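# Three arms stand an enclosure upright in its bay

## Task

Working with the three arms, get the enclosure resting upright on its base inside the marked bay, never letting it rotate quickly along the way. Arm feet, in metres, with heading in degrees counter-clockwise from +x: arm1 at x=-0.97 y=+0.32 z=+0.37 heading -1; arm2 at x=-0.97 y=-0.32 z=+0.34 heading +1; arm3 at x=+0.88 y=+0.00 z=+0.62 heading +178. At the end every gripper must have released it and every arm must be pulled away; the result only counts if the enclosure stays upright in the bay by itself, with no robot supporting it.

## Robot and tools

SETUP. Three identical i2rt Big YAM arms, named arm1, arm2 and arm3. Each has six revolute joints, a two-finger gripper and a wrist camera. arm1 and arm2 sit side by side at x=-0.97 looking toward +x; arm3 sits opposite at x=+0.88, higher up, looking toward -x. Two fixed room cameras, cam_high and cam_low, are not attached to any arm. The hand can reach roughly 1.0 m out from the joint1 axis. With joints 1 and 6 at zero and the hand level and forward, the wrist camera rides on top of the hand and sees the fingertips.

FRAME. Everything shares one scene frame: origin on the floor, +z up. The point called hand lies midway between the fingertips; its z axis runs along the fingers and the fingers close along its y axis.

JOINTS (all absolute targets, radians except the gripper; the value after ± is how close counts as arrived):
- joint1_rad -2.879..2.879 ±0.045: yaws the whole arm about its foot, positive = counter-clockwise seen from above, 0 = along the foot's heading.
- joint2_rad 0..3.141 ±0.14: shoulder; 0 leaves the upper arm pointing back and near level, increasing raises it and then brings it forward.
- joint3_rad 0..3.019 ±0.09: elbow; 0 is fully folded, increasing opens it.
- joint4_rad -1.692..1.57 ±0.055: hand pitch, positive tips fingers up.
- joint5_rad -1.57..1.57 ±0.03: sideways hand swing, positive toward the arm's right.
- joint6_rad -2.094..2.094 ±0.035: hand roll, positive clockwise when viewed from behind the hand.
- gripper_m 0..0.093 ±0.003: fingertip gap in metres; each pad squeezes with up to roughly 50-62 N.
Joints move at different speeds, so the hand may take a wide curved path between postures. No action runs longer than 15 s.

TOOLS.
- execute_actions(actions, cameras): actions is a list holding one action or nothing. The action is an object keyed by arm name; each arm gets {"joints": {...}} with any subset of the seven names above, each an absolute target (not an offset). All named motions start together. Example: {"arm1": {"joints": {"gripper_m": 0.05}}, "arm2": {"joints": {"joint1_rad": 0.3}}}. cameras is a list from arm1_cam_wrist, arm2_cam_wrist, arm3_cam_wrist, cam_high, cam_low, all; omitted/null/["all"] gives every camera, [] gives none. An unknown key, camera name or out-of-range number rejects the entire call and nothing moves. An empty actions list just reports state and images.
- wait(seconds): 0 to 10; commands nothing, the scene keeps running, returns state and images.
- zoom_image(camera, region): region [x0, y0, x1, y1] in pixels of that camera's most recent full 504x504 image, top-left is (0,0), at most 504 by 504.
- read_manual(section): only "licences"; moves nothing.
- finished_scene(scene): closes the current scene by its number, irreversibly, after the last command has been held; its result tells whether the goal was met. Only call it once the enclosure is standing on its own and arms are clear.

RESULTS. Each call returns per-arm state (joint_positions, joint torques in arm-joint order, which are noisy, offset and nonzero even in free air) and the images, listed in order on the pictures line. joint_status says how each commanded joint ended: off_target (stopped short, may still push), contact_stop or time_out (holds where it stopped; after time_out the joint may keep a target up to 0.375, 0.375, 0.113, 0.225, 0.075, 0.3 rad away for joints 1-6 and still push, and will go there if freed), not_followed (a safety check withheld the targets, shown with a 'joint command not followed' line and usually a cause; the arm may retry them with later actions, though a gripper target in that action still runs). on_its_own lists what this call did not command; 'held at' is the target held, not the position. Untouched joints or arms may still be driving toward older targets. To relieve a pushing joint, command its reported position. Tiny target changes may not move a joint, and a joint carrying a load will sag.

HEAT. Steady pushing or holding warms motors, thinking time included. A MOTOR HOT line appears from 85 °C; at 100 °C that arm goes limp and drops (OVER-TEMPERATURE FAULT, statuses read limit_stop_at_motor_heat; resend targets afterward).

AVOID. Robots never stop on contact and can push very hard. Two arms pressing hard against each other fails immediately; a hard collision may too. The anti-collision check can be late and ignores fingers, gripper housings and wrist cameras. Do not knock anything off the work area or onto the floor. Avoid dropping, slipping, slamming or spinning the enclosure; occasional outside nudges may move loose objects. Once any result reports a stop, later motion calls in the same reply are skipped. Fewer, shorter robot motions are better.

Each tool is called after "Request:" as name(argument=value, ...) on one line, values as JSON.

## Session

I'll start by looking at the current state of the scene.

Request:
execute_actions(actions=[])

Scene clock: 0.00 s.
Joint torques (N m, as the arm reports them, + toward a larger angle): no reading
Motor temperatures (°C, as the motors report them): arm1=[29 29 31 30 30 31] | arm2=[29 27 29 29 31 28] | arm3=[28 27 29 29 28 30]
arm1.joint_positions: joint1_rad=+0.385 joint2_rad=+0.535 joint3_rad=+1.445 joint4_rad=-1.397 joint5_rad=+0.063 joint6_rad=-0.106 gripper_m=+0.094
arm1.joint_status: not commanded
arm1.hand: x=-0.8047 y=+0.3700 z=+0.9438 quat_wxyz=(-0.519, +0.185, -0.834, -0.045) (m; scene frame)
arm2.joint_positions: joint1_rad=-0.365 joint2_rad=+0.459 joint3_rad=+1.430 joint4_rad=-1.484 joint5_rad=+0.258 joint6_rad=-0.447 gripper_m=+0.094
arm2.joint_status: not commanded
arm2.hand: x=-0.8527 y=-0.4026 z=+0.9011 quat_wxyz=(-0.420, -0.019, -0.856, +0.300) (m; scene frame)
arm3.joint_positions: joint1_rad=+0.116 joint2_rad=+0.520 joint3_rad=+1.351 joint4_rad=-1.333 joint5_rad=+0.127 joint6_rad=-0.087 gripper_m=+0.095
arm3.joint_status: not commanded
arm3.hand: x=+0.6788 y=-0.0007 z=+1.1612 quat_wxyz=(-0.060, +0.858, +0.044, -0.509) (m; scene frame)
pictures: arm1_cam_wrist, arm2_cam_wrist, arm3_cam_wrist, cam_high, cam_low
Images, in order (width x height): arm1_cam_wrist 504x504, arm2_cam_wrist 504x504, arm3_cam_wrist 504x504, cam_high 504x504, cam_low 504x504.

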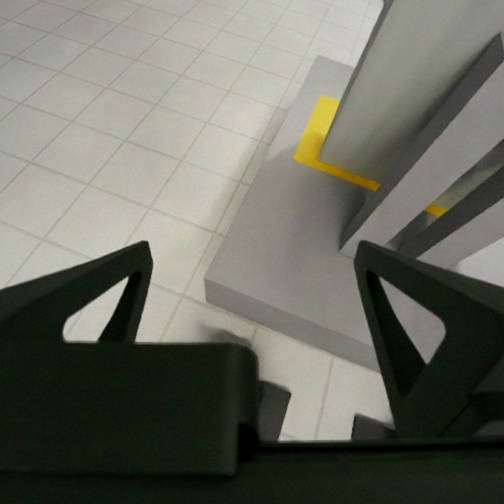

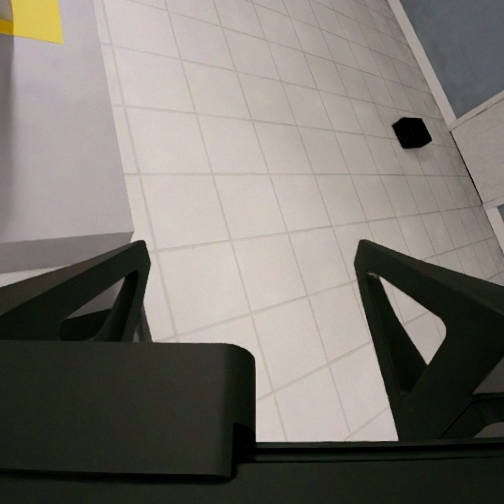

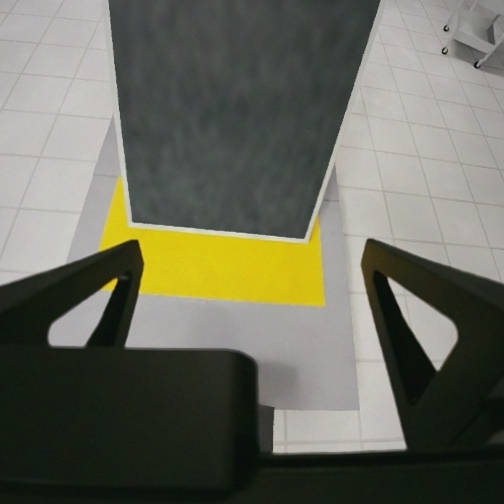

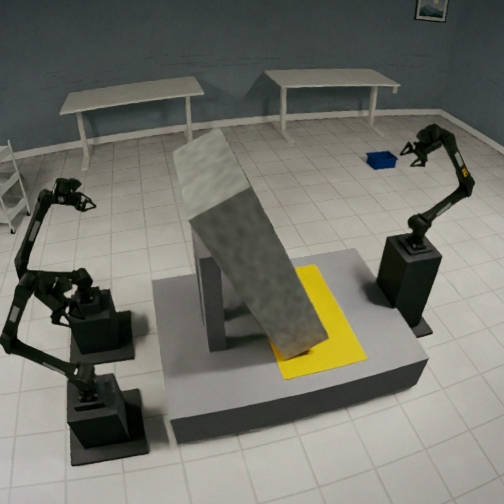

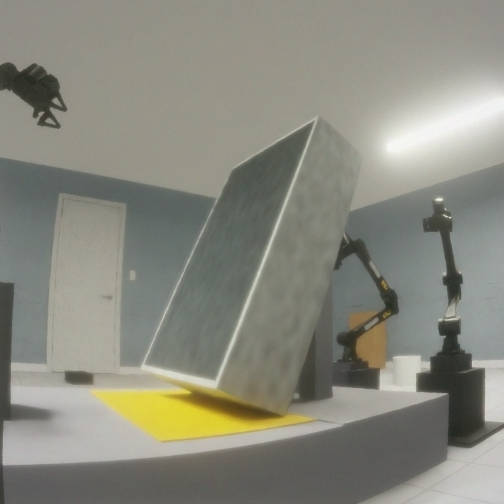

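Request:
zoom_image(camera="cam_high", region=[130, 110, 450, 450])

Request:
zoom_image(camera="cam_low", region=[60, 100, 504, 470])

Request:
zoom_image(camera="arm1_cam_wrist", region=[250, 0, 504, 300])

Region (130, 110, 450, 450) of cam_high's 504x504 image, scaled by 1.482, with more detail than that image has; it fills the left 474 columns of this view, and the rest is white.

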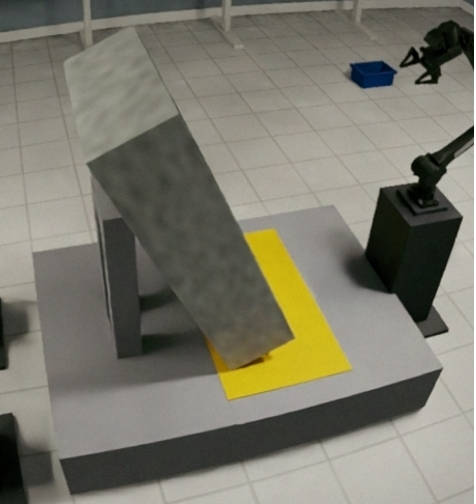

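Region (60, 100, 504, 470) of cam_low's 504x504 image, scaled by 1.135, with more detail than that image has.

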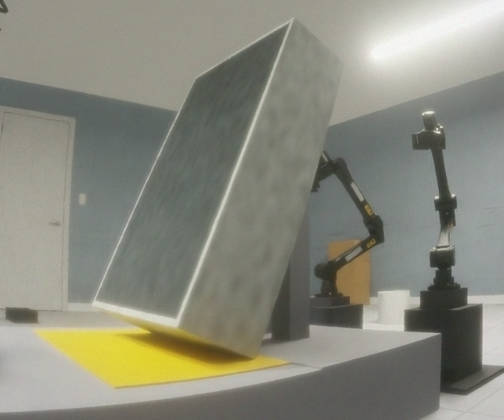

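Region (250, 0, 504, 300) of arm1_cam_wrist's 504x504 image, scaled by 1.680, with more detail than that image has; it fills the left 427 columns of this view, and the rest is white.

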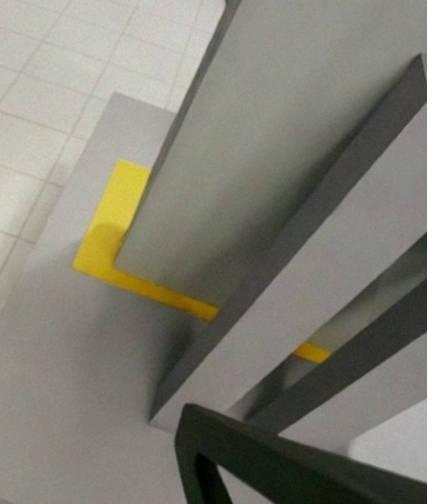

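Request:
zoom_image(camera="cam_high", region=[0, 160, 170, 330])

Request:
zoom_image(camera="cam_high", region=[0, 300, 170, 470])

Request:
zoom_image(camera="cam_high", region=[350, 110, 504, 350])

Region (0, 160, 170, 330) of cam_high's 504x504 image, scaled by 2.965, with more detail than that image has.

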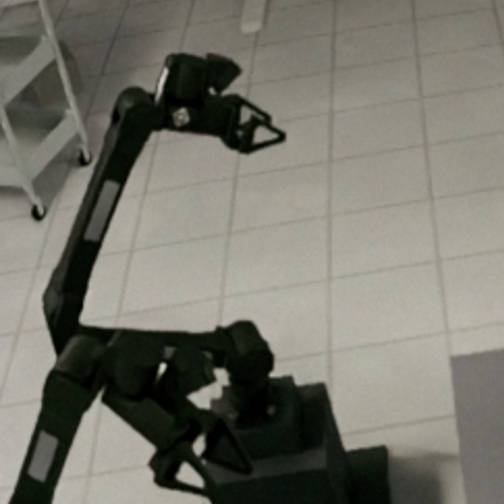

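Region (0, 300, 170, 470) of cam_high's 504x504 image, scaled by 2.965, with more detail than that image has.

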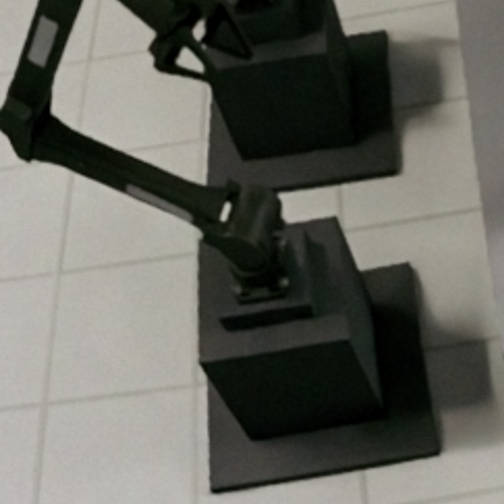

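Region (350, 110, 504, 350) of cam_high's 504x504 image, scaled by 2.100, with more detail than that image has; it fills the left 323 columns of this view, and the rest is white.

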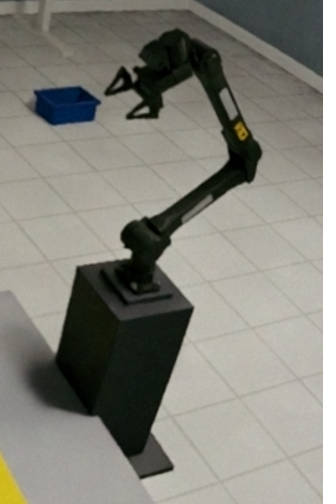

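Request:
zoom_image(camera="cam_high", region=[160, 120, 280, 240])

Request:
zoom_image(camera="cam_high", region=[250, 250, 390, 390])

Request:
zoom_image(camera="cam_high", region=[140, 210, 290, 360])

Request:
zoom_image(camera="cam_high", region=[140, 340, 290, 460])

Request:
zoom_image(camera="cam_high", region=[320, 240, 450, 400])

Region (160, 120, 280, 240) of cam_high's 504x504 image, scaled by 4.200, with more detail than that image has.

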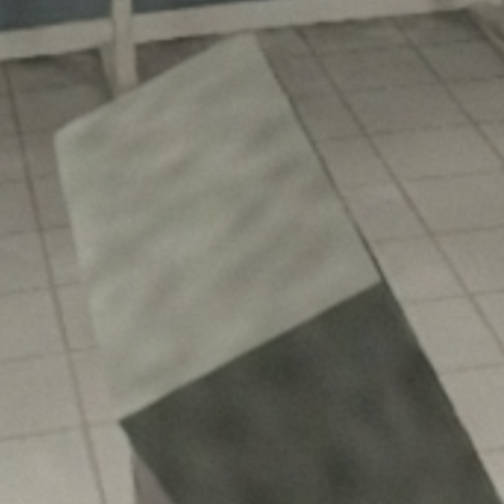

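Region (250, 250, 390, 390) of cam_high's 504x504 image, scaled by 3.600, with more detail than that image has.

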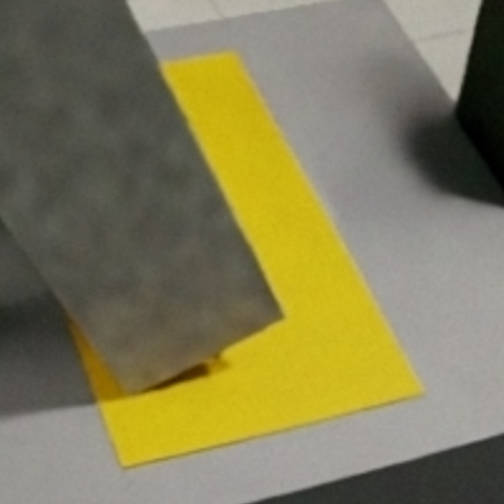

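Region (140, 210, 290, 360) of cam_high's 504x504 image, scaled by 3.360, with more detail than that image has.

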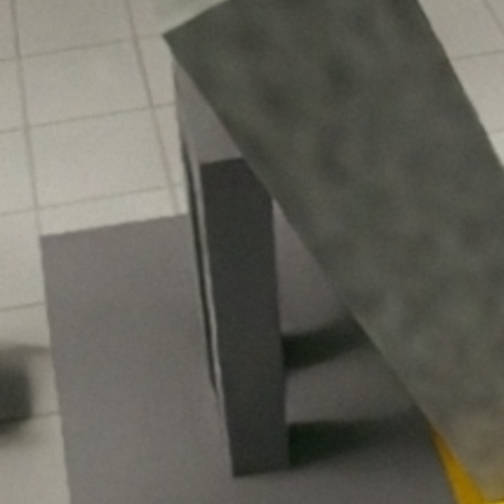

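Region (140, 340, 290, 460) of cam_high's 504x504 image, scaled by 3.360, with more detail than that image has; it fills the top 403 rows of this view, and the rest is white.

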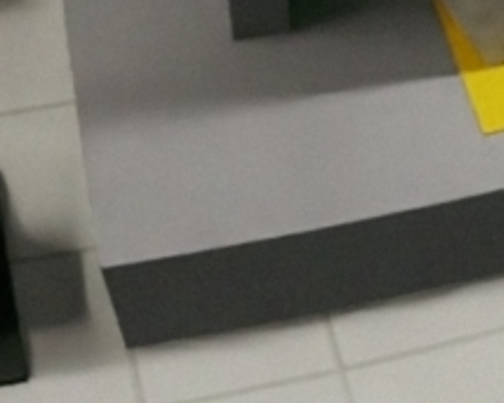

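Region (320, 240, 450, 400) of cam_high's 504x504 image, scaled by 3.150, with more detail than that image has; it fills the left 410 columns of this view, and the rest is white.

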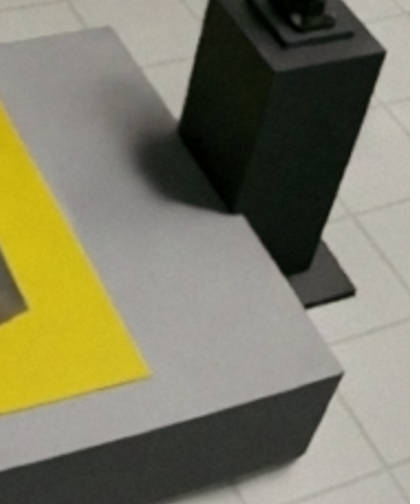

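Request:
execute_actions(actions=[{"arm1": {"joints": {"joint1_rad": -0.063, "joint2_rad": 1.45, "joint3_rad": 1.337, "joint4_rad": 0.517, "joint5_rad": 0.0, "joint6_rad": 0.0, "gripper_m": 0.0}}, "arm2": {"joints": {"joint1_rad": 0.113, "joint2_rad": 1.42, "joint3_rad": 1.386, "joint4_rad": 0.44, "joint5_rad": 0.0, "joint6_rad": 0.0, "gripper_m": 0.0}}, "arm3": {"joints": {"joint1_rad": 0.0, "joint2_rad": 1.9, "joint3_rad": 2.06, "joint4_rad": -0.343, "joint5_rad": 0.0, "joint6_rad": 0.0, "gripper_m": 0.0}}}])

Scene clock: 14.53 s.
Joint torques (N m, as the arm reports them, + toward a larger angle): arm1=[ -0.52 -11.85   9.1    2.66  -0.13   0.07] | arm2=[ -0.67 -14.71  10.59   2.76  -0.2    0.01] | arm3=[ -1.51 -20.61  13.66   2.74  -0.24  -0.09]
Motor temperatures (°C, as the motors report them): arm1=[29 29 34 31 30 31] | arm2=[29 27 31 29 31 28] | arm3=[28 28 33 29 28 30]
arm1.joint_positions: joint1_rad=-0.061 joint2_rad=+1.448 joint3_rad=+1.336 joint4_rad=+0.502 joint5_rad=+0.000 joint6_rad=-0.014 gripper_m=+0.000
arm1.joint_status: all done
arm1.hand: x=-0.3304 y=+0.2659 z=+0.9432 quat_wxyz=(-0.832, -0.021, -0.553, +0.033) (m; scene frame)
arm2.joint_positions: joint1_rad=+0.114 joint2_rad=+1.440 joint3_rad=+1.374 joint4_rad=+0.419 joint5_rad=+0.003 joint6_rad=-0.014 gripper_m=+0.001
arm2.joint_status: all done
arm2.hand: x=-0.3207 y=-0.2281 z=+0.9185 quat_wxyz=(-0.819, +0.045, -0.570, -0.046) (m; scene frame)
arm3.joint_positions: joint1_rad=+0.006 joint2_rad=+1.902 joint3_rad=+2.019 joint4_rad=-0.363 joint5_rad=+0.004 joint6_rad=-0.009 gripper_m=+0.001
arm3.joint_status: all done
arm3.hand: x=+0.0519 y=+0.0175 z=+1.0716 quat_wxyz=(-0.017, +0.788, -0.004, -0.615) (m; scene frame)
pictures: arm1_cam_wrist, arm2_cam_wrist, arm3_cam_wrist, cam_high, cam_low
Images, in order (width x height): arm1_cam_wrist 504x504, arm2_cam_wrist 504x504, arm3_cam_wrist 504x504, cam_high 504x504, cam_low 504x504.

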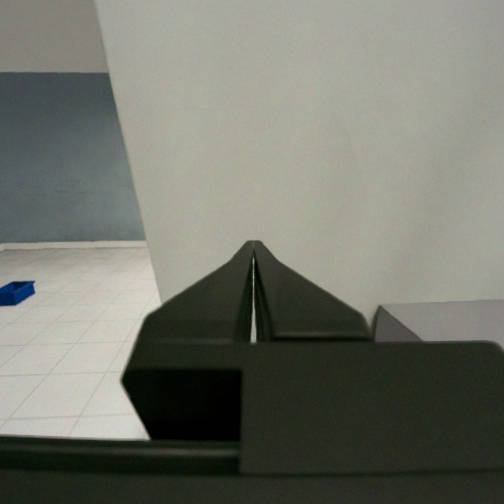

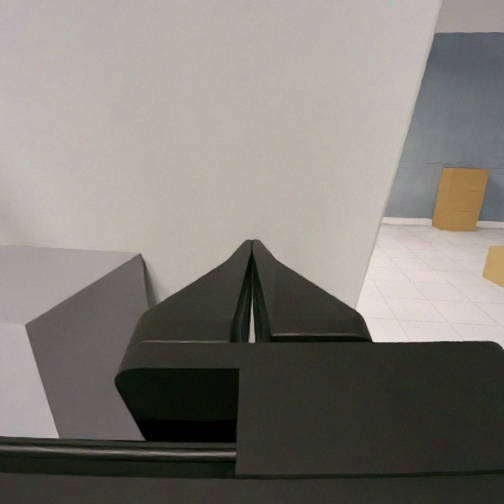

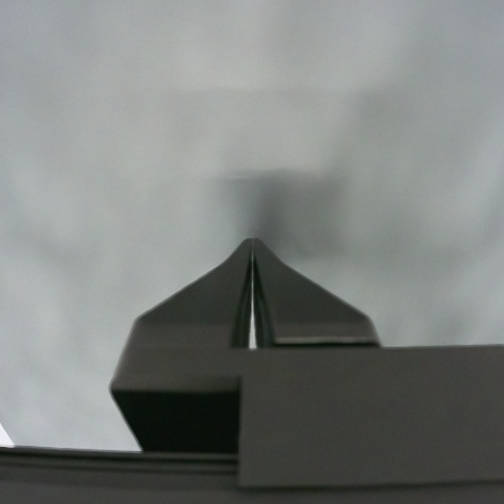

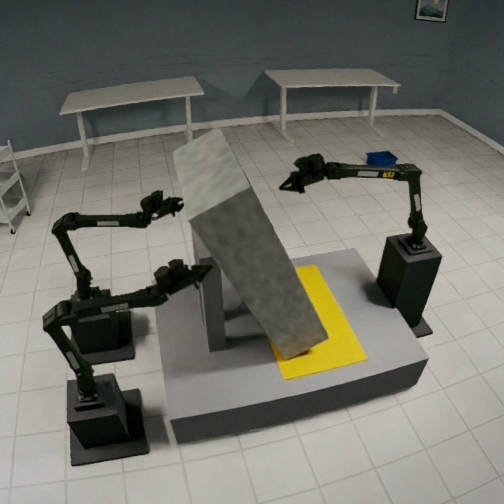

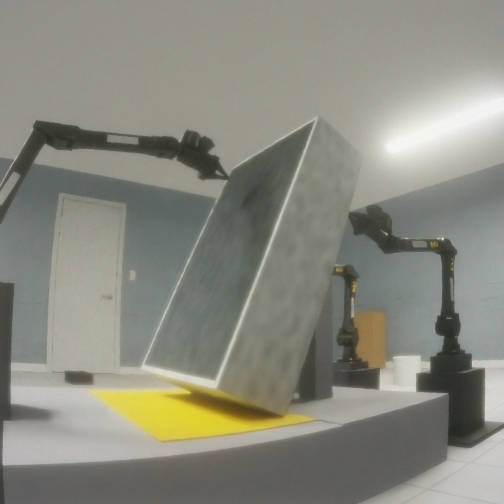

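Request:
zoom_image(camera="cam_low", region=[300, 180, 420, 300])

Request:
zoom_image(camera="cam_high", region=[130, 180, 250, 310])

Region (300, 180, 420, 300) of cam_low's 504x504 image, scaled by 4.200, with more detail than that image has.

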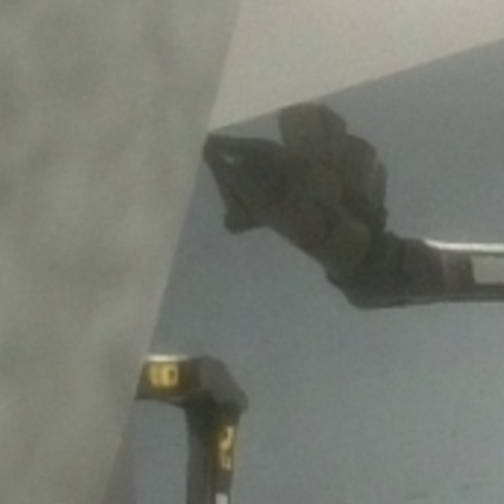

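Region (130, 180, 250, 310) of cam_high's 504x504 image, scaled by 3.877, with more detail than that image has; it fills the left 465 columns of this view, and the rest is white.

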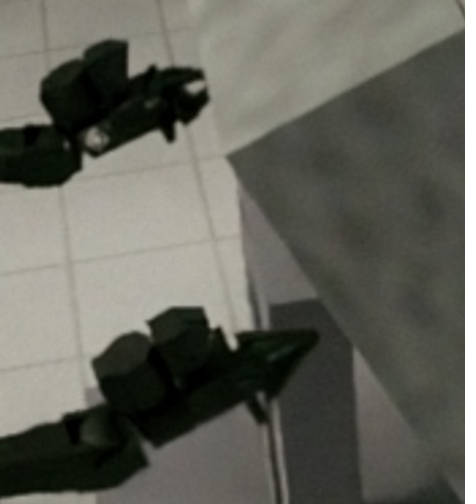

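Request:
execute_actions(actions=[{"arm1": {"joints": {"joint2_rad": 1.525, "joint3_rad": 1.455, "joint4_rad": 0.485}}, "arm2": {"joints": {"joint2_rad": 1.482, "joint3_rad": 1.51, "joint4_rad": 0.42}}}], cameras=["cam_high", "arm1_cam_wrist", "arm2_cam_wrist"])

Scene clock: 17.63 s.
Joint torques (N m, as the arm reports them, + toward a larger angle): arm1=[ -0.55 -13.1   13.82   1.63  -0.12   0.07] | arm2=[ -0.4  -13.23  15.03   1.77  -0.21  -0.02] | arm3=[ -1.47 -20.01  13.58   2.83  -0.23  -0.07]
Motor temperatures (°C, as the motors report them): arm1=[29 29 35 31 30 31] | arm2=[29 28 32 29 31 28] | arm3=[28 29 35 29 28 30]
arm1.joint_positions: joint1_rad=-0.061 joint2_rad=+1.523 joint3_rad=+1.390 joint4_rad=+0.491 joint5_rad=+0.000 joint6_rad=-0.014 gripper_m=+0.000
arm1.joint_status: all done
arm1.hand: x=-0.2996 y=+0.2639 z=+0.9254 quat_wxyz=(-0.823, -0.022, -0.567, +0.033) (m; scene frame)
arm2.joint_positions: joint1_rad=+0.114 joint2_rad=+1.473 joint3_rad=+1.445 joint4_rad=+0.419 joint5_rad=+0.003 joint6_rad=-0.014 gripper_m=+0.001
arm2.joint_status: all done
arm2.hand: x=-0.3110 y=-0.2265 z=+0.9412 quat_wxyz=(-0.830, +0.044, -0.554, -0.046) (m; scene frame)
arm3.joint_positions: joint1_rad=+0.006 joint2_rad=+1.902 joint3_rad=+2.019 joint4_rad=-0.363 joint5_rad=+0.004 joint6_rad=-0.009 gripper_m=+0.001
arm3.joint_status: not commanded
arm3.hand: x=+0.0519 y=+0.0175 z=+1.0716 quat_wxyz=(-0.017, +0.788, -0.004, -0.615) (m; scene frame)
pictures: arm1_cam_wrist, arm2_cam_wrist, cam_high
Images, in order (width x height): arm1_cam_wrist 504x504, arm2_cam_wrist 504x504, cam_high 504x504.

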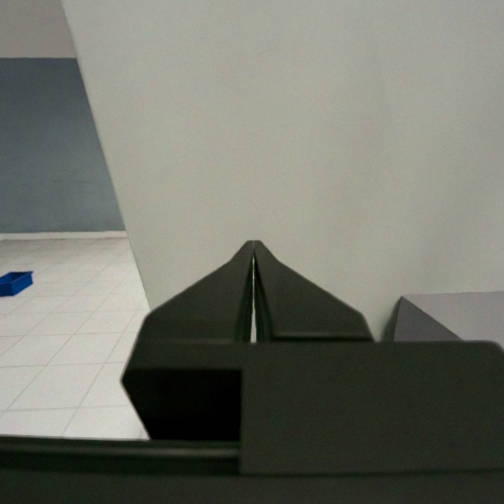

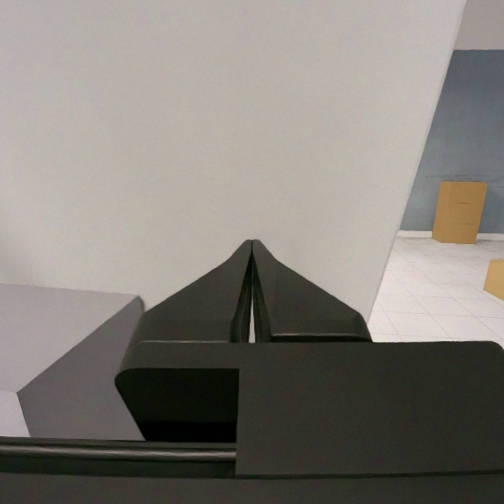

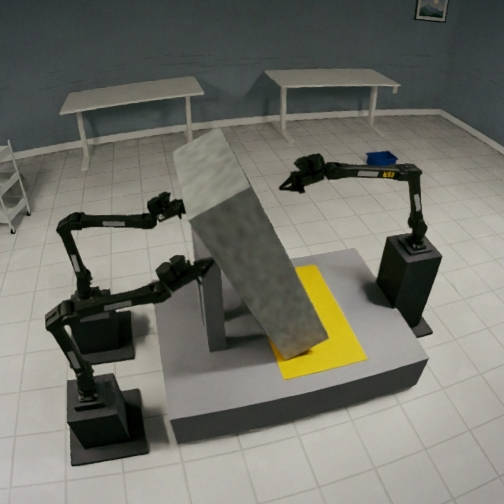

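Request:
execute_actions(actions=[{"arm1": {"joints": {"joint2_rad": 1.546, "joint3_rad": 1.546, "joint4_rad": 0.458}}, "arm2": {"joints": {"joint2_rad": 1.529, "joint3_rad": 1.597, "joint4_rad": 0.38}}}], cameras=["cam_high"])

Scene clock: 19.77 s.
Joint torques (N m, as the arm reports them, + toward a larger angle): arm1=[ -0.53 -13.09  12.82   1.48  -0.13   0.07] | arm2=[ -0.78 -13.02  17.13   1.24  -0.14  -0.02] | arm3=[ -1.7  -19.9   13.52   2.81  -0.17  -0.1 ]
Motor temperatures (°C, as the motors report them): arm1=[29 30 37 31 30 31] | arm2=[29 28 33 29 31 28] | arm3=[28 29 36 29 28 30]
arm1.joint_positions: joint1_rad=-0.061 joint2_rad=+1.539 joint3_rad=+1.493 joint4_rad=+0.466 joint5_rad=+0.000 joint6_rad=-0.014 gripper_m=+0.000
arm1.joint_status: all done
arm1.hand: x=-0.2967 y=+0.2631 z=+0.9717 quat_wxyz=(-0.840, -0.021, -0.541, +0.034) (m; scene frame)
arm2.joint_positions: joint1_rad=+0.114 joint2_rad=+1.507 joint3_rad=+1.506 joint4_rad=+0.389 joint5_rad=+0.002 joint6_rad=-0.014 gripper_m=+0.001
arm2.joint_status: joint3_rad time_out (moved +0.061 of +0.152); the others done
arm2.on_its_own: joint3_rad reads +1.506 and still pushes toward +1.597 since a time_out
arm2.hand: x=-0.2980 y=-0.2245 z=+0.9497 quat_wxyz=(-0.829, +0.044, -0.555, -0.047) (m; scene frame)
arm3.joint_positions: joint1_rad=+0.006 joint2_rad=+1.902 joint3_rad=+2.019 joint4_rad=-0.363 joint5_rad=+0.004 joint6_rad=-0.009 gripper_m=+0.001
arm3.joint_status: not commanded
arm3.hand: x=+0.0519 y=+0.0175 z=+1.0716 quat_wxyz=(-0.017, +0.788, -0.004, -0.615) (m; scene frame)
pictures: cam_high
Images, in order (width x height): cam_high 504x504.

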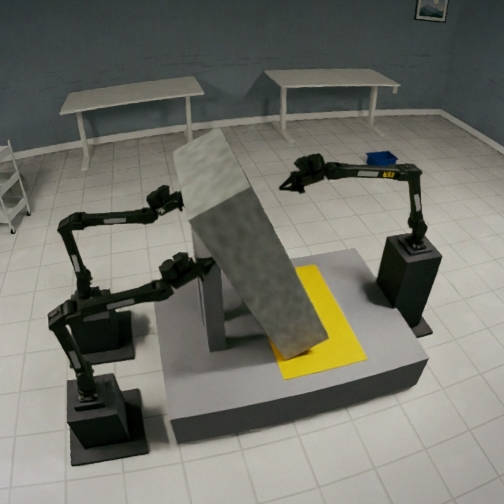

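Request:
execute_actions(actions=[{"arm1": {"joints": {"joint2_rad": 1.625, "joint3_rad": 1.59, "joint4_rad": 0.45}}, "arm2": {"joints": {"joint2_rad": 1.595, "joint3_rad": 1.6, "joint4_rad": 0.375}}}], cameras=["cam_high"])

Scene clock: 21.63 s.
Joint torques (N m, as the arm reports them, + toward a larger angle): arm1=[ -0.55 -10.    13.43   1.35  -0.08   0.06] | arm2=[-0.37 -8.71 15.35  1.1  -0.16 -0.04] | arm3=[ -1.23 -20.18  13.69   2.78  -0.19  -0.09]
Motor temperatures (°C, as the motors report them): arm1=[29 30 38 31 30 31] | arm2=[29 28 34 29 31 28] | arm3=[28 30 37 29 28 30]
arm1.joint_positions: joint1_rad=-0.061 joint2_rad=+1.567 joint3_rad=+1.529 joint4_rad=+0.460 joint5_rad=-0.001 joint6_rad=-0.012 gripper_m=+0.000
arm1.joint_status: all done
arm1.hand: x=-0.2862 y=+0.2626 z=+0.9739 quat_wxyz=(-0.841, -0.021, -0.540, +0.033) (m; scene frame)
arm2.joint_positions: joint1_rad=+0.113 joint2_rad=+1.528 joint3_rad=+1.533 joint4_rad=+0.389 joint5_rad=+0.002 joint6_rad=-0.014 gripper_m=+0.001
arm2.joint_status: all done
arm2.hand: x=-0.2902 y=-0.2242 z=+0.9518 quat_wxyz=(-0.831, +0.044, -0.553, -0.046) (m; scene frame)
arm3.joint_positions: joint1_rad=+0.006 joint2_rad=+1.902 joint3_rad=+2.019 joint4_rad=-0.363 joint5_rad=+0.004 joint6_rad=-0.009 gripper_m=+0.001
arm3.joint_status: not commanded
arm3.hand: x=+0.0519 y=+0.0175 z=+1.0716 quat_wxyz=(-0.017, +0.788, -0.004, -0.615) (m; scene frame)
pictures: cam_high
Images, in order (width x height): cam_high 504x504.

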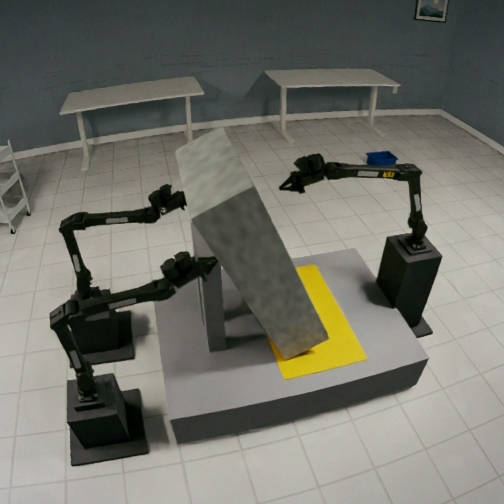

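Request:
execute_actions(actions=[{"arm1": {"joints": {"joint2_rad": 1.675, "joint3_rad": 1.672, "joint4_rad": 0.42}}, "arm2": {"joints": {"joint2_rad": 1.647, "joint3_rad": 1.683, "joint4_rad": 0.346}}}], cameras=[])

Scene clock: 23.33 s.
Joint torques (N m, as the arm reports them, + toward a larger angle): arm1=[ -0.54 -13.47  12.84   1.41  -0.07   0.06] | arm2=[ -0.21 -13.15  14.64   0.92  -0.14   0.  ] | arm3=[ -1.41 -20.82  13.59   2.76  -0.19  -0.06]
Motor temperatures (°C, as the motors report them): arm1=[29 30 39 31 30 31] | arm2=[29 28 34 29 31 28] | arm3=[28 30 38 29 28 30]
arm1.joint_positions: joint1_rad=-0.061 joint2_rad=+1.656 joint3_rad=+1.619 joint4_rad=+0.430 joint5_rad=-0.001 joint6_rad=-0.012 gripper_m=+0.000
arm1.joint_status: all done
arm1.hand: x=-0.2499 y=+0.2604 z=+0.9602 quat_wxyz=(-0.833, -0.021, -0.552, +0.032) (m; scene frame)
arm2.joint_positions: joint1_rad=+0.110 joint2_rad=+1.607 joint3_rad=+1.625 joint4_rad=+0.362 joint5_rad=+0.002 joint6_rad=-0.014 gripper_m=+0.001
arm2.joint_status: all done
arm2.hand: x=-0.2593 y=-0.2223 z=+0.9490 quat_wxyz=(-0.827, +0.044, -0.558, -0.045) (m; scene frame)
arm3.joint_positions: joint1_rad=+0.006 joint2_rad=+1.902 joint3_rad=+2.019 joint4_rad=-0.363 joint5_rad=+0.004 joint6_rad=-0.009 gripper_m=+0.001
arm3.joint_status: not commanded
arm3.hand: x=+0.0519 y=+0.0175 z=+1.0716 quat_wxyz=(-0.017, +0.788, -0.004, -0.615) (m; scene frame)
pictures: none
No camera images: the call's "cameras" was empty. Leave "cameras" out to get every camera's image.

Request:
execute_actions(actions=[{"arm1": {"joints": {"joint2_rad": 1.72, "joint3_rad": 1.76, "joint4_rad": 0.39}}, "arm2": {"joints": {"joint2_rad": 1.69, "joint3_rad": 1.77, "joint4_rad": 0.318}}}], cameras=["cam_high", "cam_low"])

Scene clock: 24.47 s.
Joint torques (N m, as the arm reports them, + toward a larger angle): arm1=[ -0.56 -14.94  13.9    1.51  -0.05   0.06] | arm2=[ -0.19 -13.87  15.1    1.25  -0.19   0.  ] | arm3=[ -1.23 -21.2   13.49   2.88  -0.2   -0.05]
Motor temperatures (°C, as the motors report them): arm1=[29 30 40 31 30 31] | arm2=[29 28 35 29 31 28] | arm3=[28 30 38 29 28 30]
arm1.joint_positions: joint1_rad=-0.061 joint2_rad=+1.705 joint3_rad=+1.695 joint4_rad=+0.398 joint5_rad=-0.002 joint6_rad=-0.012 gripper_m=+0.000
arm1.joint_status: all done
arm1.hand: x=-0.2312 y=+0.2591 z=+0.9642 quat_wxyz=(-0.831, -0.021, -0.554, +0.032) (m; scene frame)
arm2.joint_positions: joint1_rad=+0.108 joint2_rad=+1.661 joint3_rad=+1.705 joint4_rad=+0.329 joint5_rad=+0.003 joint6_rad=-0.013 gripper_m=+0.001
arm2.joint_status: all done
arm2.hand: x=-0.2387 y=-0.2206 z=+0.9519 quat_wxyz=(-0.825, +0.043, -0.562, -0.044) (m; scene frame)
arm3.joint_positions: joint1_rad=+0.006 joint2_rad=+1.902 joint3_rad=+2.019 joint4_rad=-0.363 joint5_rad=+0.004 joint6_rad=-0.009 gripper_m=+0.001
arm3.joint_status: not commanded
arm3.hand: x=+0.0519 y=+0.0175 z=+1.0716 quat_wxyz=(-0.017, +0.788, -0.004, -0.615) (m; scene frame)
pictures: cam_high, cam_low
Images, in order (width x height): cam_high 504x504, cam_low 504x504.

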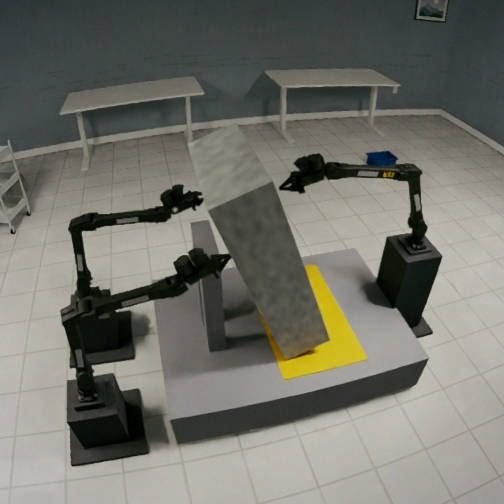

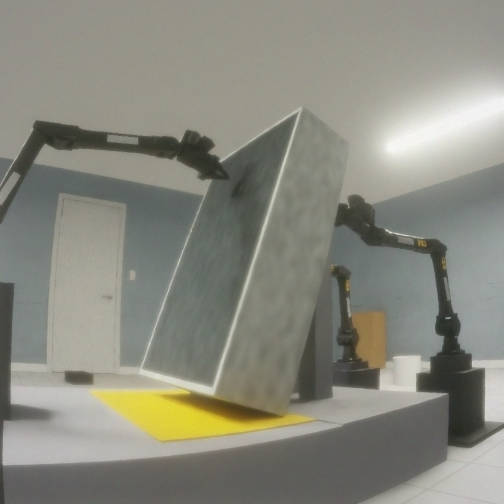

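Request:
execute_actions(actions=[{"arm1": {"joints": {"joint2_rad": 1.773, "joint3_rad": 1.85, "joint4_rad": 0.355}}, "arm2": {"joints": {"joint2_rad": 1.745, "joint3_rad": 1.863, "joint4_rad": 0.283}}}], cameras=["cam_high", "arm3_cam_wrist"])

Scene clock: 25.67 s.
Joint torques (N m, as the arm reports them, + toward a larger angle): arm1=[ -0.61 -15.2   13.87   1.48  -0.05   0.06] | arm2=[  0.3  -16.7   15.01   1.38  -0.23   0.  ] | arm3=[ -0.99 -20.52  13.58   2.99  -0.19  -0.08]
Motor temperatures (°C, as the motors report them): arm1=[29 30 40 31 30 31] | arm2=[29 28 35 29 31 28] | arm3=[28 31 38 29 28 30]
arm1.joint_positions: joint1_rad=-0.061 joint2_rad=+1.759 joint3_rad=+1.784 joint4_rad=+0.363 joint5_rad=-0.002 joint6_rad=-0.012 gripper_m=+0.000
arm1.joint_status: all done
arm1.hand: x=-0.2117 y=+0.2576 z=+0.9706 quat_wxyz=(-0.831, -0.021, -0.554, +0.032) (m; scene frame)
arm2.joint_positions: joint1_rad=+0.107 joint2_rad=+1.734 joint3_rad=+1.797 joint4_rad=+0.291 joint5_rad=+0.004 joint6_rad=-0.013 gripper_m=+0.001
arm2.joint_status: all done
arm2.hand: x=-0.2109 y=-0.2181 z=+0.9469 quat_wxyz=(-0.820, +0.042, -0.569, -0.043) (m; scene frame)
arm3.joint_positions: joint1_rad=+0.006 joint2_rad=+1.902 joint3_rad=+2.019 joint4_rad=-0.363 joint5_rad=+0.004 joint6_rad=-0.009 gripper_m=+0.001
arm3.joint_status: not commanded
arm3.hand: x=+0.0519 y=+0.0175 z=+1.0716 quat_wxyz=(-0.017, +0.788, -0.004, -0.615) (m; scene frame)
pictures: arm3_cam_wrist, cam_high
Images, in order (width x height): arm3_cam_wrist 504x504, cam_high 504x504.

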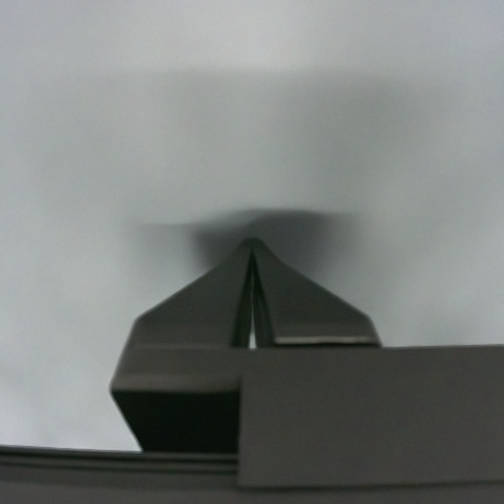

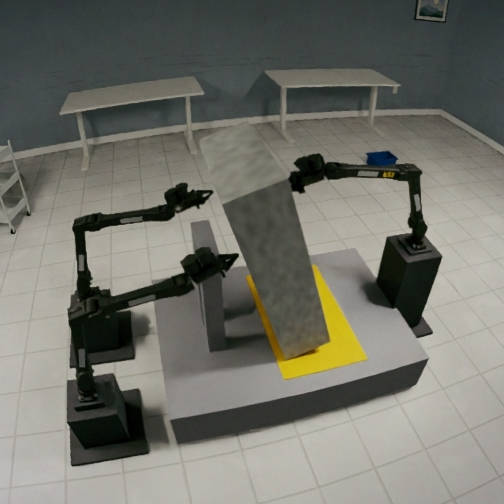

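Request:
execute_actions(actions=[])

Scene clock: 25.77 s.
Joint torques (N m, as the arm reports them, + toward a larger angle): arm1=[ -0.42 -15.31  13.89   1.56  -0.05   0.06] | arm2=[  0.35 -17.17  15.08   1.37  -0.25   0.  ] | arm3=[ -1.89 -20.21  13.65   2.98  -0.2   -0.04]
Motor temperatures (°C, as the motors report them): arm1=[29 30 40 31 30 31] | arm2=[29 28 35 29 31 28] | arm3=[28 31 38 29 28 30]
arm1.joint_positions: joint1_rad=-0.061 joint2_rad=+1.759 joint3_rad=+1.784 joint4_rad=+0.363 joint5_rad=-0.002 joint6_rad=-0.012 gripper_m=+0.000
arm1.joint_status: all done
arm1.hand: x=-0.2117 y=+0.2576 z=+0.9706 quat_wxyz=(-0.831, -0.021, -0.554, +0.032) (m; scene frame)
arm2.joint_positions: joint1_rad=+0.107 joint2_rad=+1.734 joint3_rad=+1.797 joint4_rad=+0.291 joint5_rad=+0.004 joint6_rad=-0.013 gripper_m=+0.001
arm2.joint_status: all done
arm2.hand: x=-0.2109 y=-0.2181 z=+0.9469 quat_wxyz=(-0.820, +0.042, -0.569, -0.043) (m; scene frame)
arm3.joint_positions: joint1_rad=+0.006 joint2_rad=+1.902 joint3_rad=+2.019 joint4_rad=-0.363 joint5_rad=+0.004 joint6_rad=-0.009 gripper_m=+0.001
arm3.joint_status: not commanded
arm3.hand: x=+0.0519 y=+0.0175 z=+1.0716 quat_wxyz=(-0.017, +0.788, -0.004, -0.615) (m; scene frame)
pictures: arm1_cam_wrist, arm2_cam_wrist, arm3_cam_wrist, cam_high, cam_low
Images, in order (width x height): arm1_cam_wrist 504x504, arm2_cam_wrist 504x504, arm3_cam_wrist 504x504, cam_high 504x504, cam_low 504x504.

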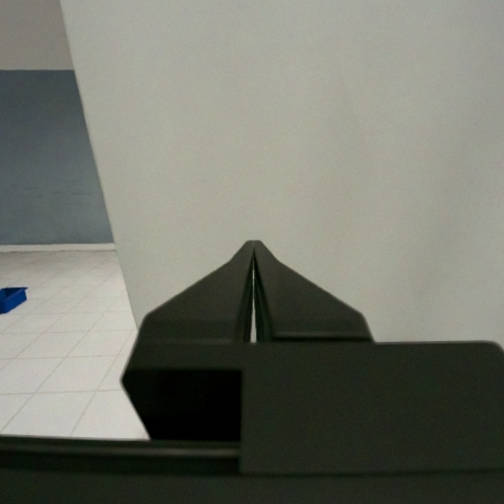

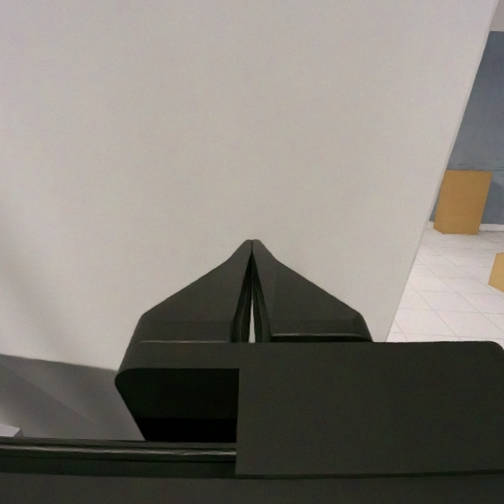

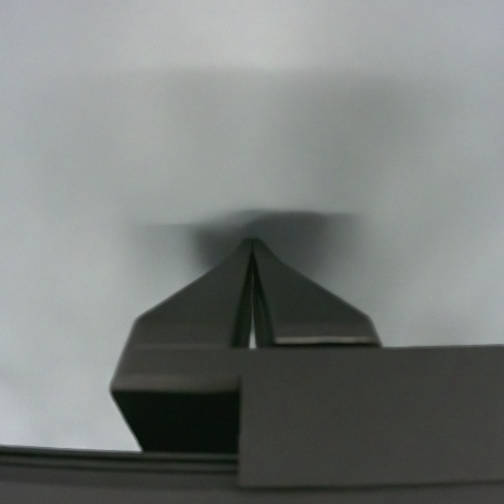

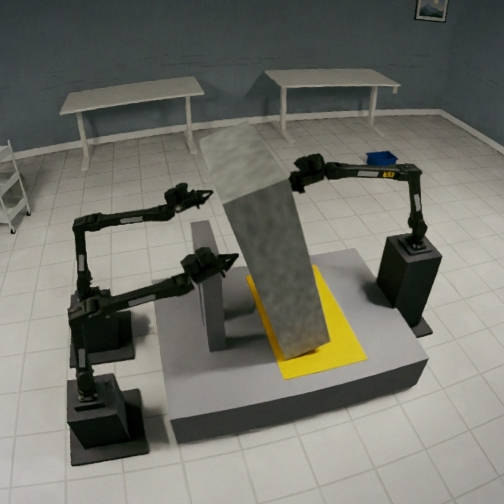

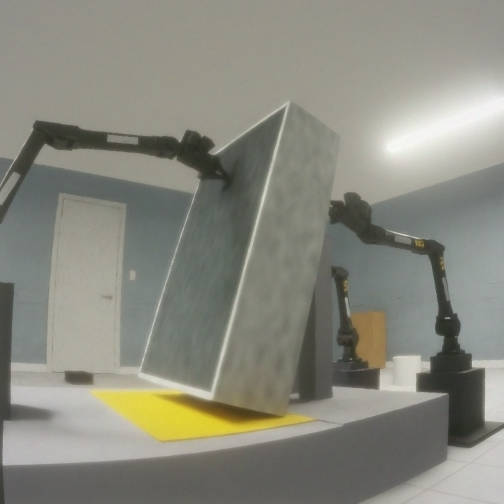

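Request:
execute_actions(actions=[], cameras=["cam_high", "cam_low"])

Request:
zoom_image(camera="cam_high", region=[170, 120, 330, 290])

Request:
zoom_image(camera="cam_low", region=[160, 110, 300, 250])

Scene clock: 25.93 s.
Joint torques (N m, as the arm reports them, + toward a larger angle): arm1=[ -0.4  -14.92  13.97   1.46  -0.05   0.06] | arm2=[ -0.07 -17.27  15.07   1.38  -0.25   0.02] | arm3=[ -1.27 -19.39  13.68   2.85  -0.24  -0.12]
Motor temperatures (°C, as the motors report them): arm1=[29 30 40 31 30 31] | arm2=[29 28 35 29 31 28] | arm3=[28 31 39 29 28 30]
arm1.joint_positions: joint1_rad=-0.061 joint2_rad=+1.759 joint3_rad=+1.784 joint4_rad=+0.363 joint5_rad=-0.002 joint6_rad=-0.012 gripper_m=+0.000
arm1.joint_status: all done
arm1.hand: x=-0.2117 y=+0.2576 z=+0.9706 quat_wxyz=(-0.831, -0.021, -0.554, +0.032) (m; scene frame)
arm2.joint_positions: joint1_rad=+0.107 joint2_rad=+1.734 joint3_rad=+1.797 joint4_rad=+0.291 joint5_rad=+0.004 joint6_rad=-0.013 gripper_m=+0.001
arm2.joint_status: all done
arm2.hand: x=-0.2109 y=-0.2181 z=+0.9469 quat_wxyz=(-0.820, +0.042, -0.569, -0.043) (m; scene frame)
arm3.joint_positions: joint1_rad=+0.006 joint2_rad=+1.902 joint3_rad=+2.019 joint4_rad=-0.363 joint5_rad=+0.004 joint6_rad=-0.009 gripper_m=+0.001
arm3.joint_status: not commanded
arm3.hand: x=+0.0519 y=+0.0175 z=+1.0716 quat_wxyz=(-0.017, +0.788, -0.004, -0.615) (m; scene frame)
pictures: cam_high, cam_low
Images, in order (width x height): cam_high 504x504, cam_low 504x504.

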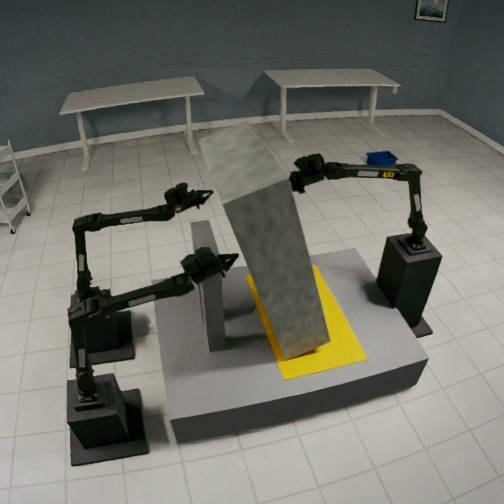

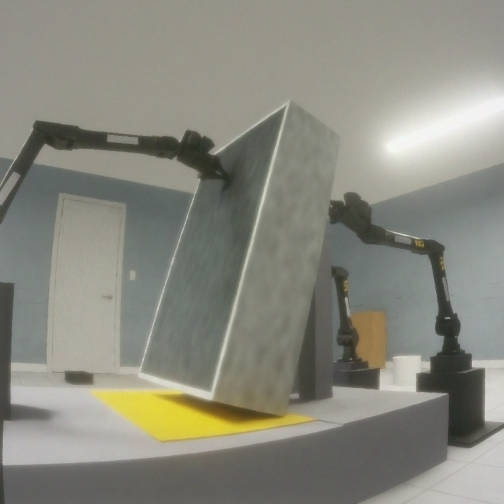

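Region (170, 120, 330, 290) of cam_high's 504x504 image, scaled by 2.965, with more detail than that image has; it fills the left 474 columns of this view, and the rest is white.

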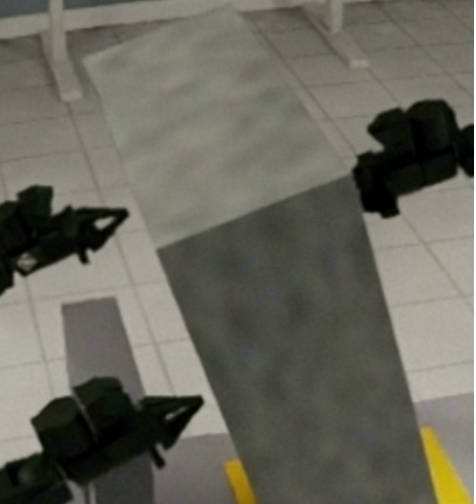

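Region (160, 110, 300, 250) of cam_low's 504x504 image, scaled by 3.600, with more detail than that image has.

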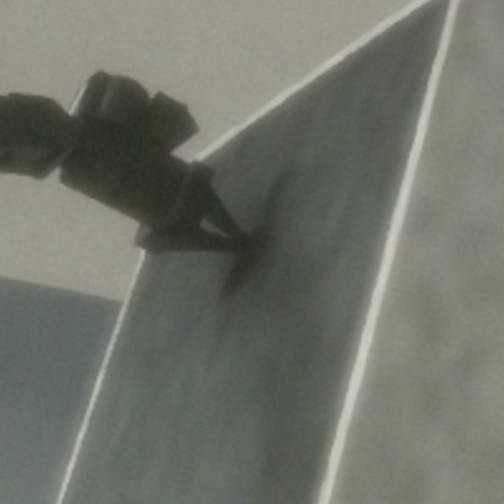

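Request:
execute_actions(actions=[{"arm1": {"joints": {"joint2_rad": 1.825, "joint3_rad": 1.94, "joint4_rad": 0.32}}, "arm2": {"joints": {"joint2_rad": 1.79, "joint3_rad": 1.94, "joint4_rad": 0.255}}, "arm3": {"joints": {"joint2_rad": 1.82, "joint3_rad": 1.915, "joint4_rad": -0.285}}}], cameras=["cam_high", "cam_low"])

Scene clock: 29.63 s.
Joint torques (N m, as the arm reports them, + toward a larger angle): arm1=[ -0.48 -15.71  13.88   1.47  -0.05   0.06] | arm2=[ -0.12 -17.24  15.32   1.6   -0.16  -0.01] | arm3=[ -1.68 -16.34  11.36   3.    -0.14  -0.09]
Motor temperatures (°C, as the motors report them): arm1=[29 31 42 31 30 31] | arm2=[29 28 36 29 31 28] | arm3=[28 31 39 29 28 30]
arm1.joint_positions: joint1_rad=-0.061 joint2_rad=+1.808 joint3_rad=+1.873 joint4_rad=+0.329 joint5_rad=-0.002 joint6_rad=-0.012 gripper_m=+0.000
arm1.joint_status: all done
arm1.hand: x=-0.1958 y=+0.2563 z=+0.9806 quat_wxyz=(-0.833, -0.020, -0.552, +0.032) (m; scene frame)
arm2.joint_positions: joint1_rad=+0.108 joint2_rad=+1.776 joint3_rad=+1.870 joint4_rad=+0.260 joint5_rad=+0.003 joint6_rad=-0.013 gripper_m=+0.001
arm2.joint_status: all done
arm2.hand: x=-0.1968 y=-0.2157 z=+0.9526 quat_wxyz=(-0.820, +0.043, -0.570, -0.044) (m; scene frame)
arm3.joint_positions: joint1_rad=+0.006 joint2_rad=+1.789 joint3_rad=+1.906 joint4_rad=-0.307 joint5_rad=+0.003 joint6_rad=-0.009 gripper_m=+0.001
arm3.joint_status: all done
arm3.hand: x=+0.0881 y=+0.0160 z=+1.1047 quat_wxyz=(-0.017, +0.770, -0.004, -0.638) (m; scene frame)
pictures: cam_high, cam_low
Images, in order (width x height): cam_high 504x504, cam_low 504x504.

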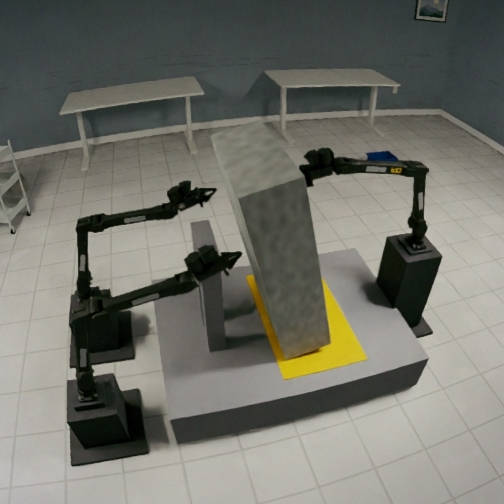

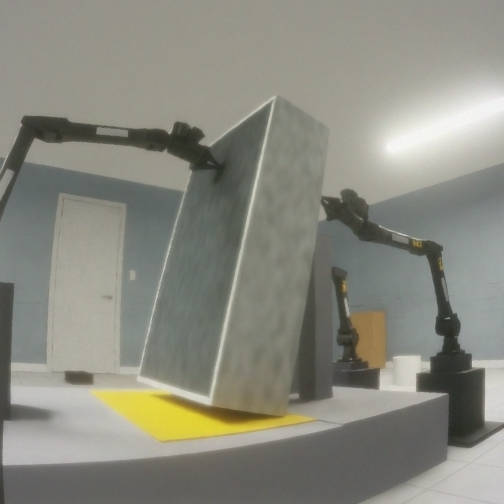

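Request:
execute_actions(actions=[{"arm3": {"joints": {"joint2_rad": 1.81, "joint3_rad": 1.778, "joint4_rad": -0.232}}}], cameras=["cam_high"])

Scene clock: 31.87 s.
Joint torques (N m, as the arm reports them, + toward a larger angle): arm1=[ -0.47 -15.81  13.91   1.47  -0.05   0.06] | arm2=[  0.24 -17.73  15.55   1.58  -0.18   0.  ] | arm3=[ -1.21 -11.7    9.82   2.18  -0.13  -0.11]
Motor temperatures (°C, as the motors report them): arm1=[29 31 43 31 30 31] | arm2=[29 29 37 29 31 28] | arm3=[28 31 39 29 28 30]
arm1.joint_positions: joint1_rad=-0.061 joint2_rad=+1.808 joint3_rad=+1.873 joint4_rad=+0.329 joint5_rad=-0.002 joint6_rad=-0.012 gripper_m=+0.000
arm1.joint_status: not commanded
arm1.hand: x=-0.1958 y=+0.2563 z=+0.9806 quat_wxyz=(-0.833, -0.020, -0.552, +0.032) (m; scene frame)
arm2.joint_positions: joint1_rad=+0.108 joint2_rad=+1.776 joint3_rad=+1.870 joint4_rad=+0.260 joint5_rad=+0.003 joint6_rad=-0.013 gripper_m=+0.001
arm2.joint_status: not commanded
arm2.hand: x=-0.1968 y=-0.2157 z=+0.9526 quat_wxyz=(-0.820, +0.043, -0.570, -0.044) (m; scene frame)
arm3.joint_positions: joint1_rad=+0.006 joint2_rad=+1.733 joint3_rad=+1.789 joint4_rad=-0.238 joint5_rad=+0.003 joint6_rad=-0.009 gripper_m=+0.001
arm3.joint_status: all done
arm3.hand: x=+0.1057 y=+0.0157 z=+1.0907 quat_wxyz=(-0.017, +0.768, -0.004, -0.641) (m; scene frame)
pictures: cam_high
Images, in order (width x height): cam_high 504x504.

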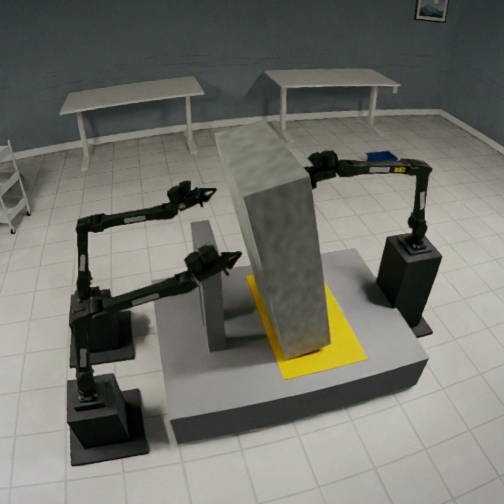

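Request:
execute_actions(actions=[{"arm3": {"joints": {"joint2_rad": 1.762, "joint3_rad": 1.686, "joint4_rad": -0.172}}}], cameras=[])

Scene clock: 33.30 s.
Joint torques (N m, as the arm reports them, + toward a larger angle): arm1=[ -0.46 -15.86  13.91   1.48  -0.05   0.06] | arm2=[ -0.22 -17.47  15.51   1.62  -0.19   0.  ] | arm3=[ -1.05 -10.07  10.57   2.47  -0.14  -0.09]
Motor temperatures (°C, as the motors report them): arm1=[29 32 44 31 30 31] | arm2=[29 29 37 29 31 28] | arm3=[28 31 39 29 28 30]
arm1.joint_positions: joint1_rad=-0.061 joint2_rad=+1.808 joint3_rad=+1.873 joint4_rad=+0.329 joint5_rad=-0.002 joint6_rad=-0.012 gripper_m=+0.000
arm1.joint_status: not commanded
arm1.hand: x=-0.1958 y=+0.2563 z=+0.9806 quat_wxyz=(-0.833, -0.020, -0.552, +0.032) (m; scene frame)
arm2.joint_positions: joint1_rad=+0.108 joint2_rad=+1.776 joint3_rad=+1.870 joint4_rad=+0.260 joint5_rad=+0.003 joint6_rad=-0.013 gripper_m=+0.001
arm2.joint_status: not commanded
arm2.hand: x=-0.1968 y=-0.2157 z=+0.9526 quat_wxyz=(-0.820, +0.043, -0.570, -0.044) (m; scene frame)
arm3.joint_positions: joint1_rad=+0.006 joint2_rad=+1.673 joint3_rad=+1.686 joint4_rad=-0.181 joint5_rad=+0.003 joint6_rad=-0.009 gripper_m=+0.001
arm3.joint_status: all done
arm3.hand: x=+0.1266 y=+0.0152 z=+1.0849 quat_wxyz=(-0.017, +0.763, -0.004, -0.646) (m; scene frame)
pictures: none
No camera images: the call's "cameras" was empty. Leave "cameras" out to get every camera's image.


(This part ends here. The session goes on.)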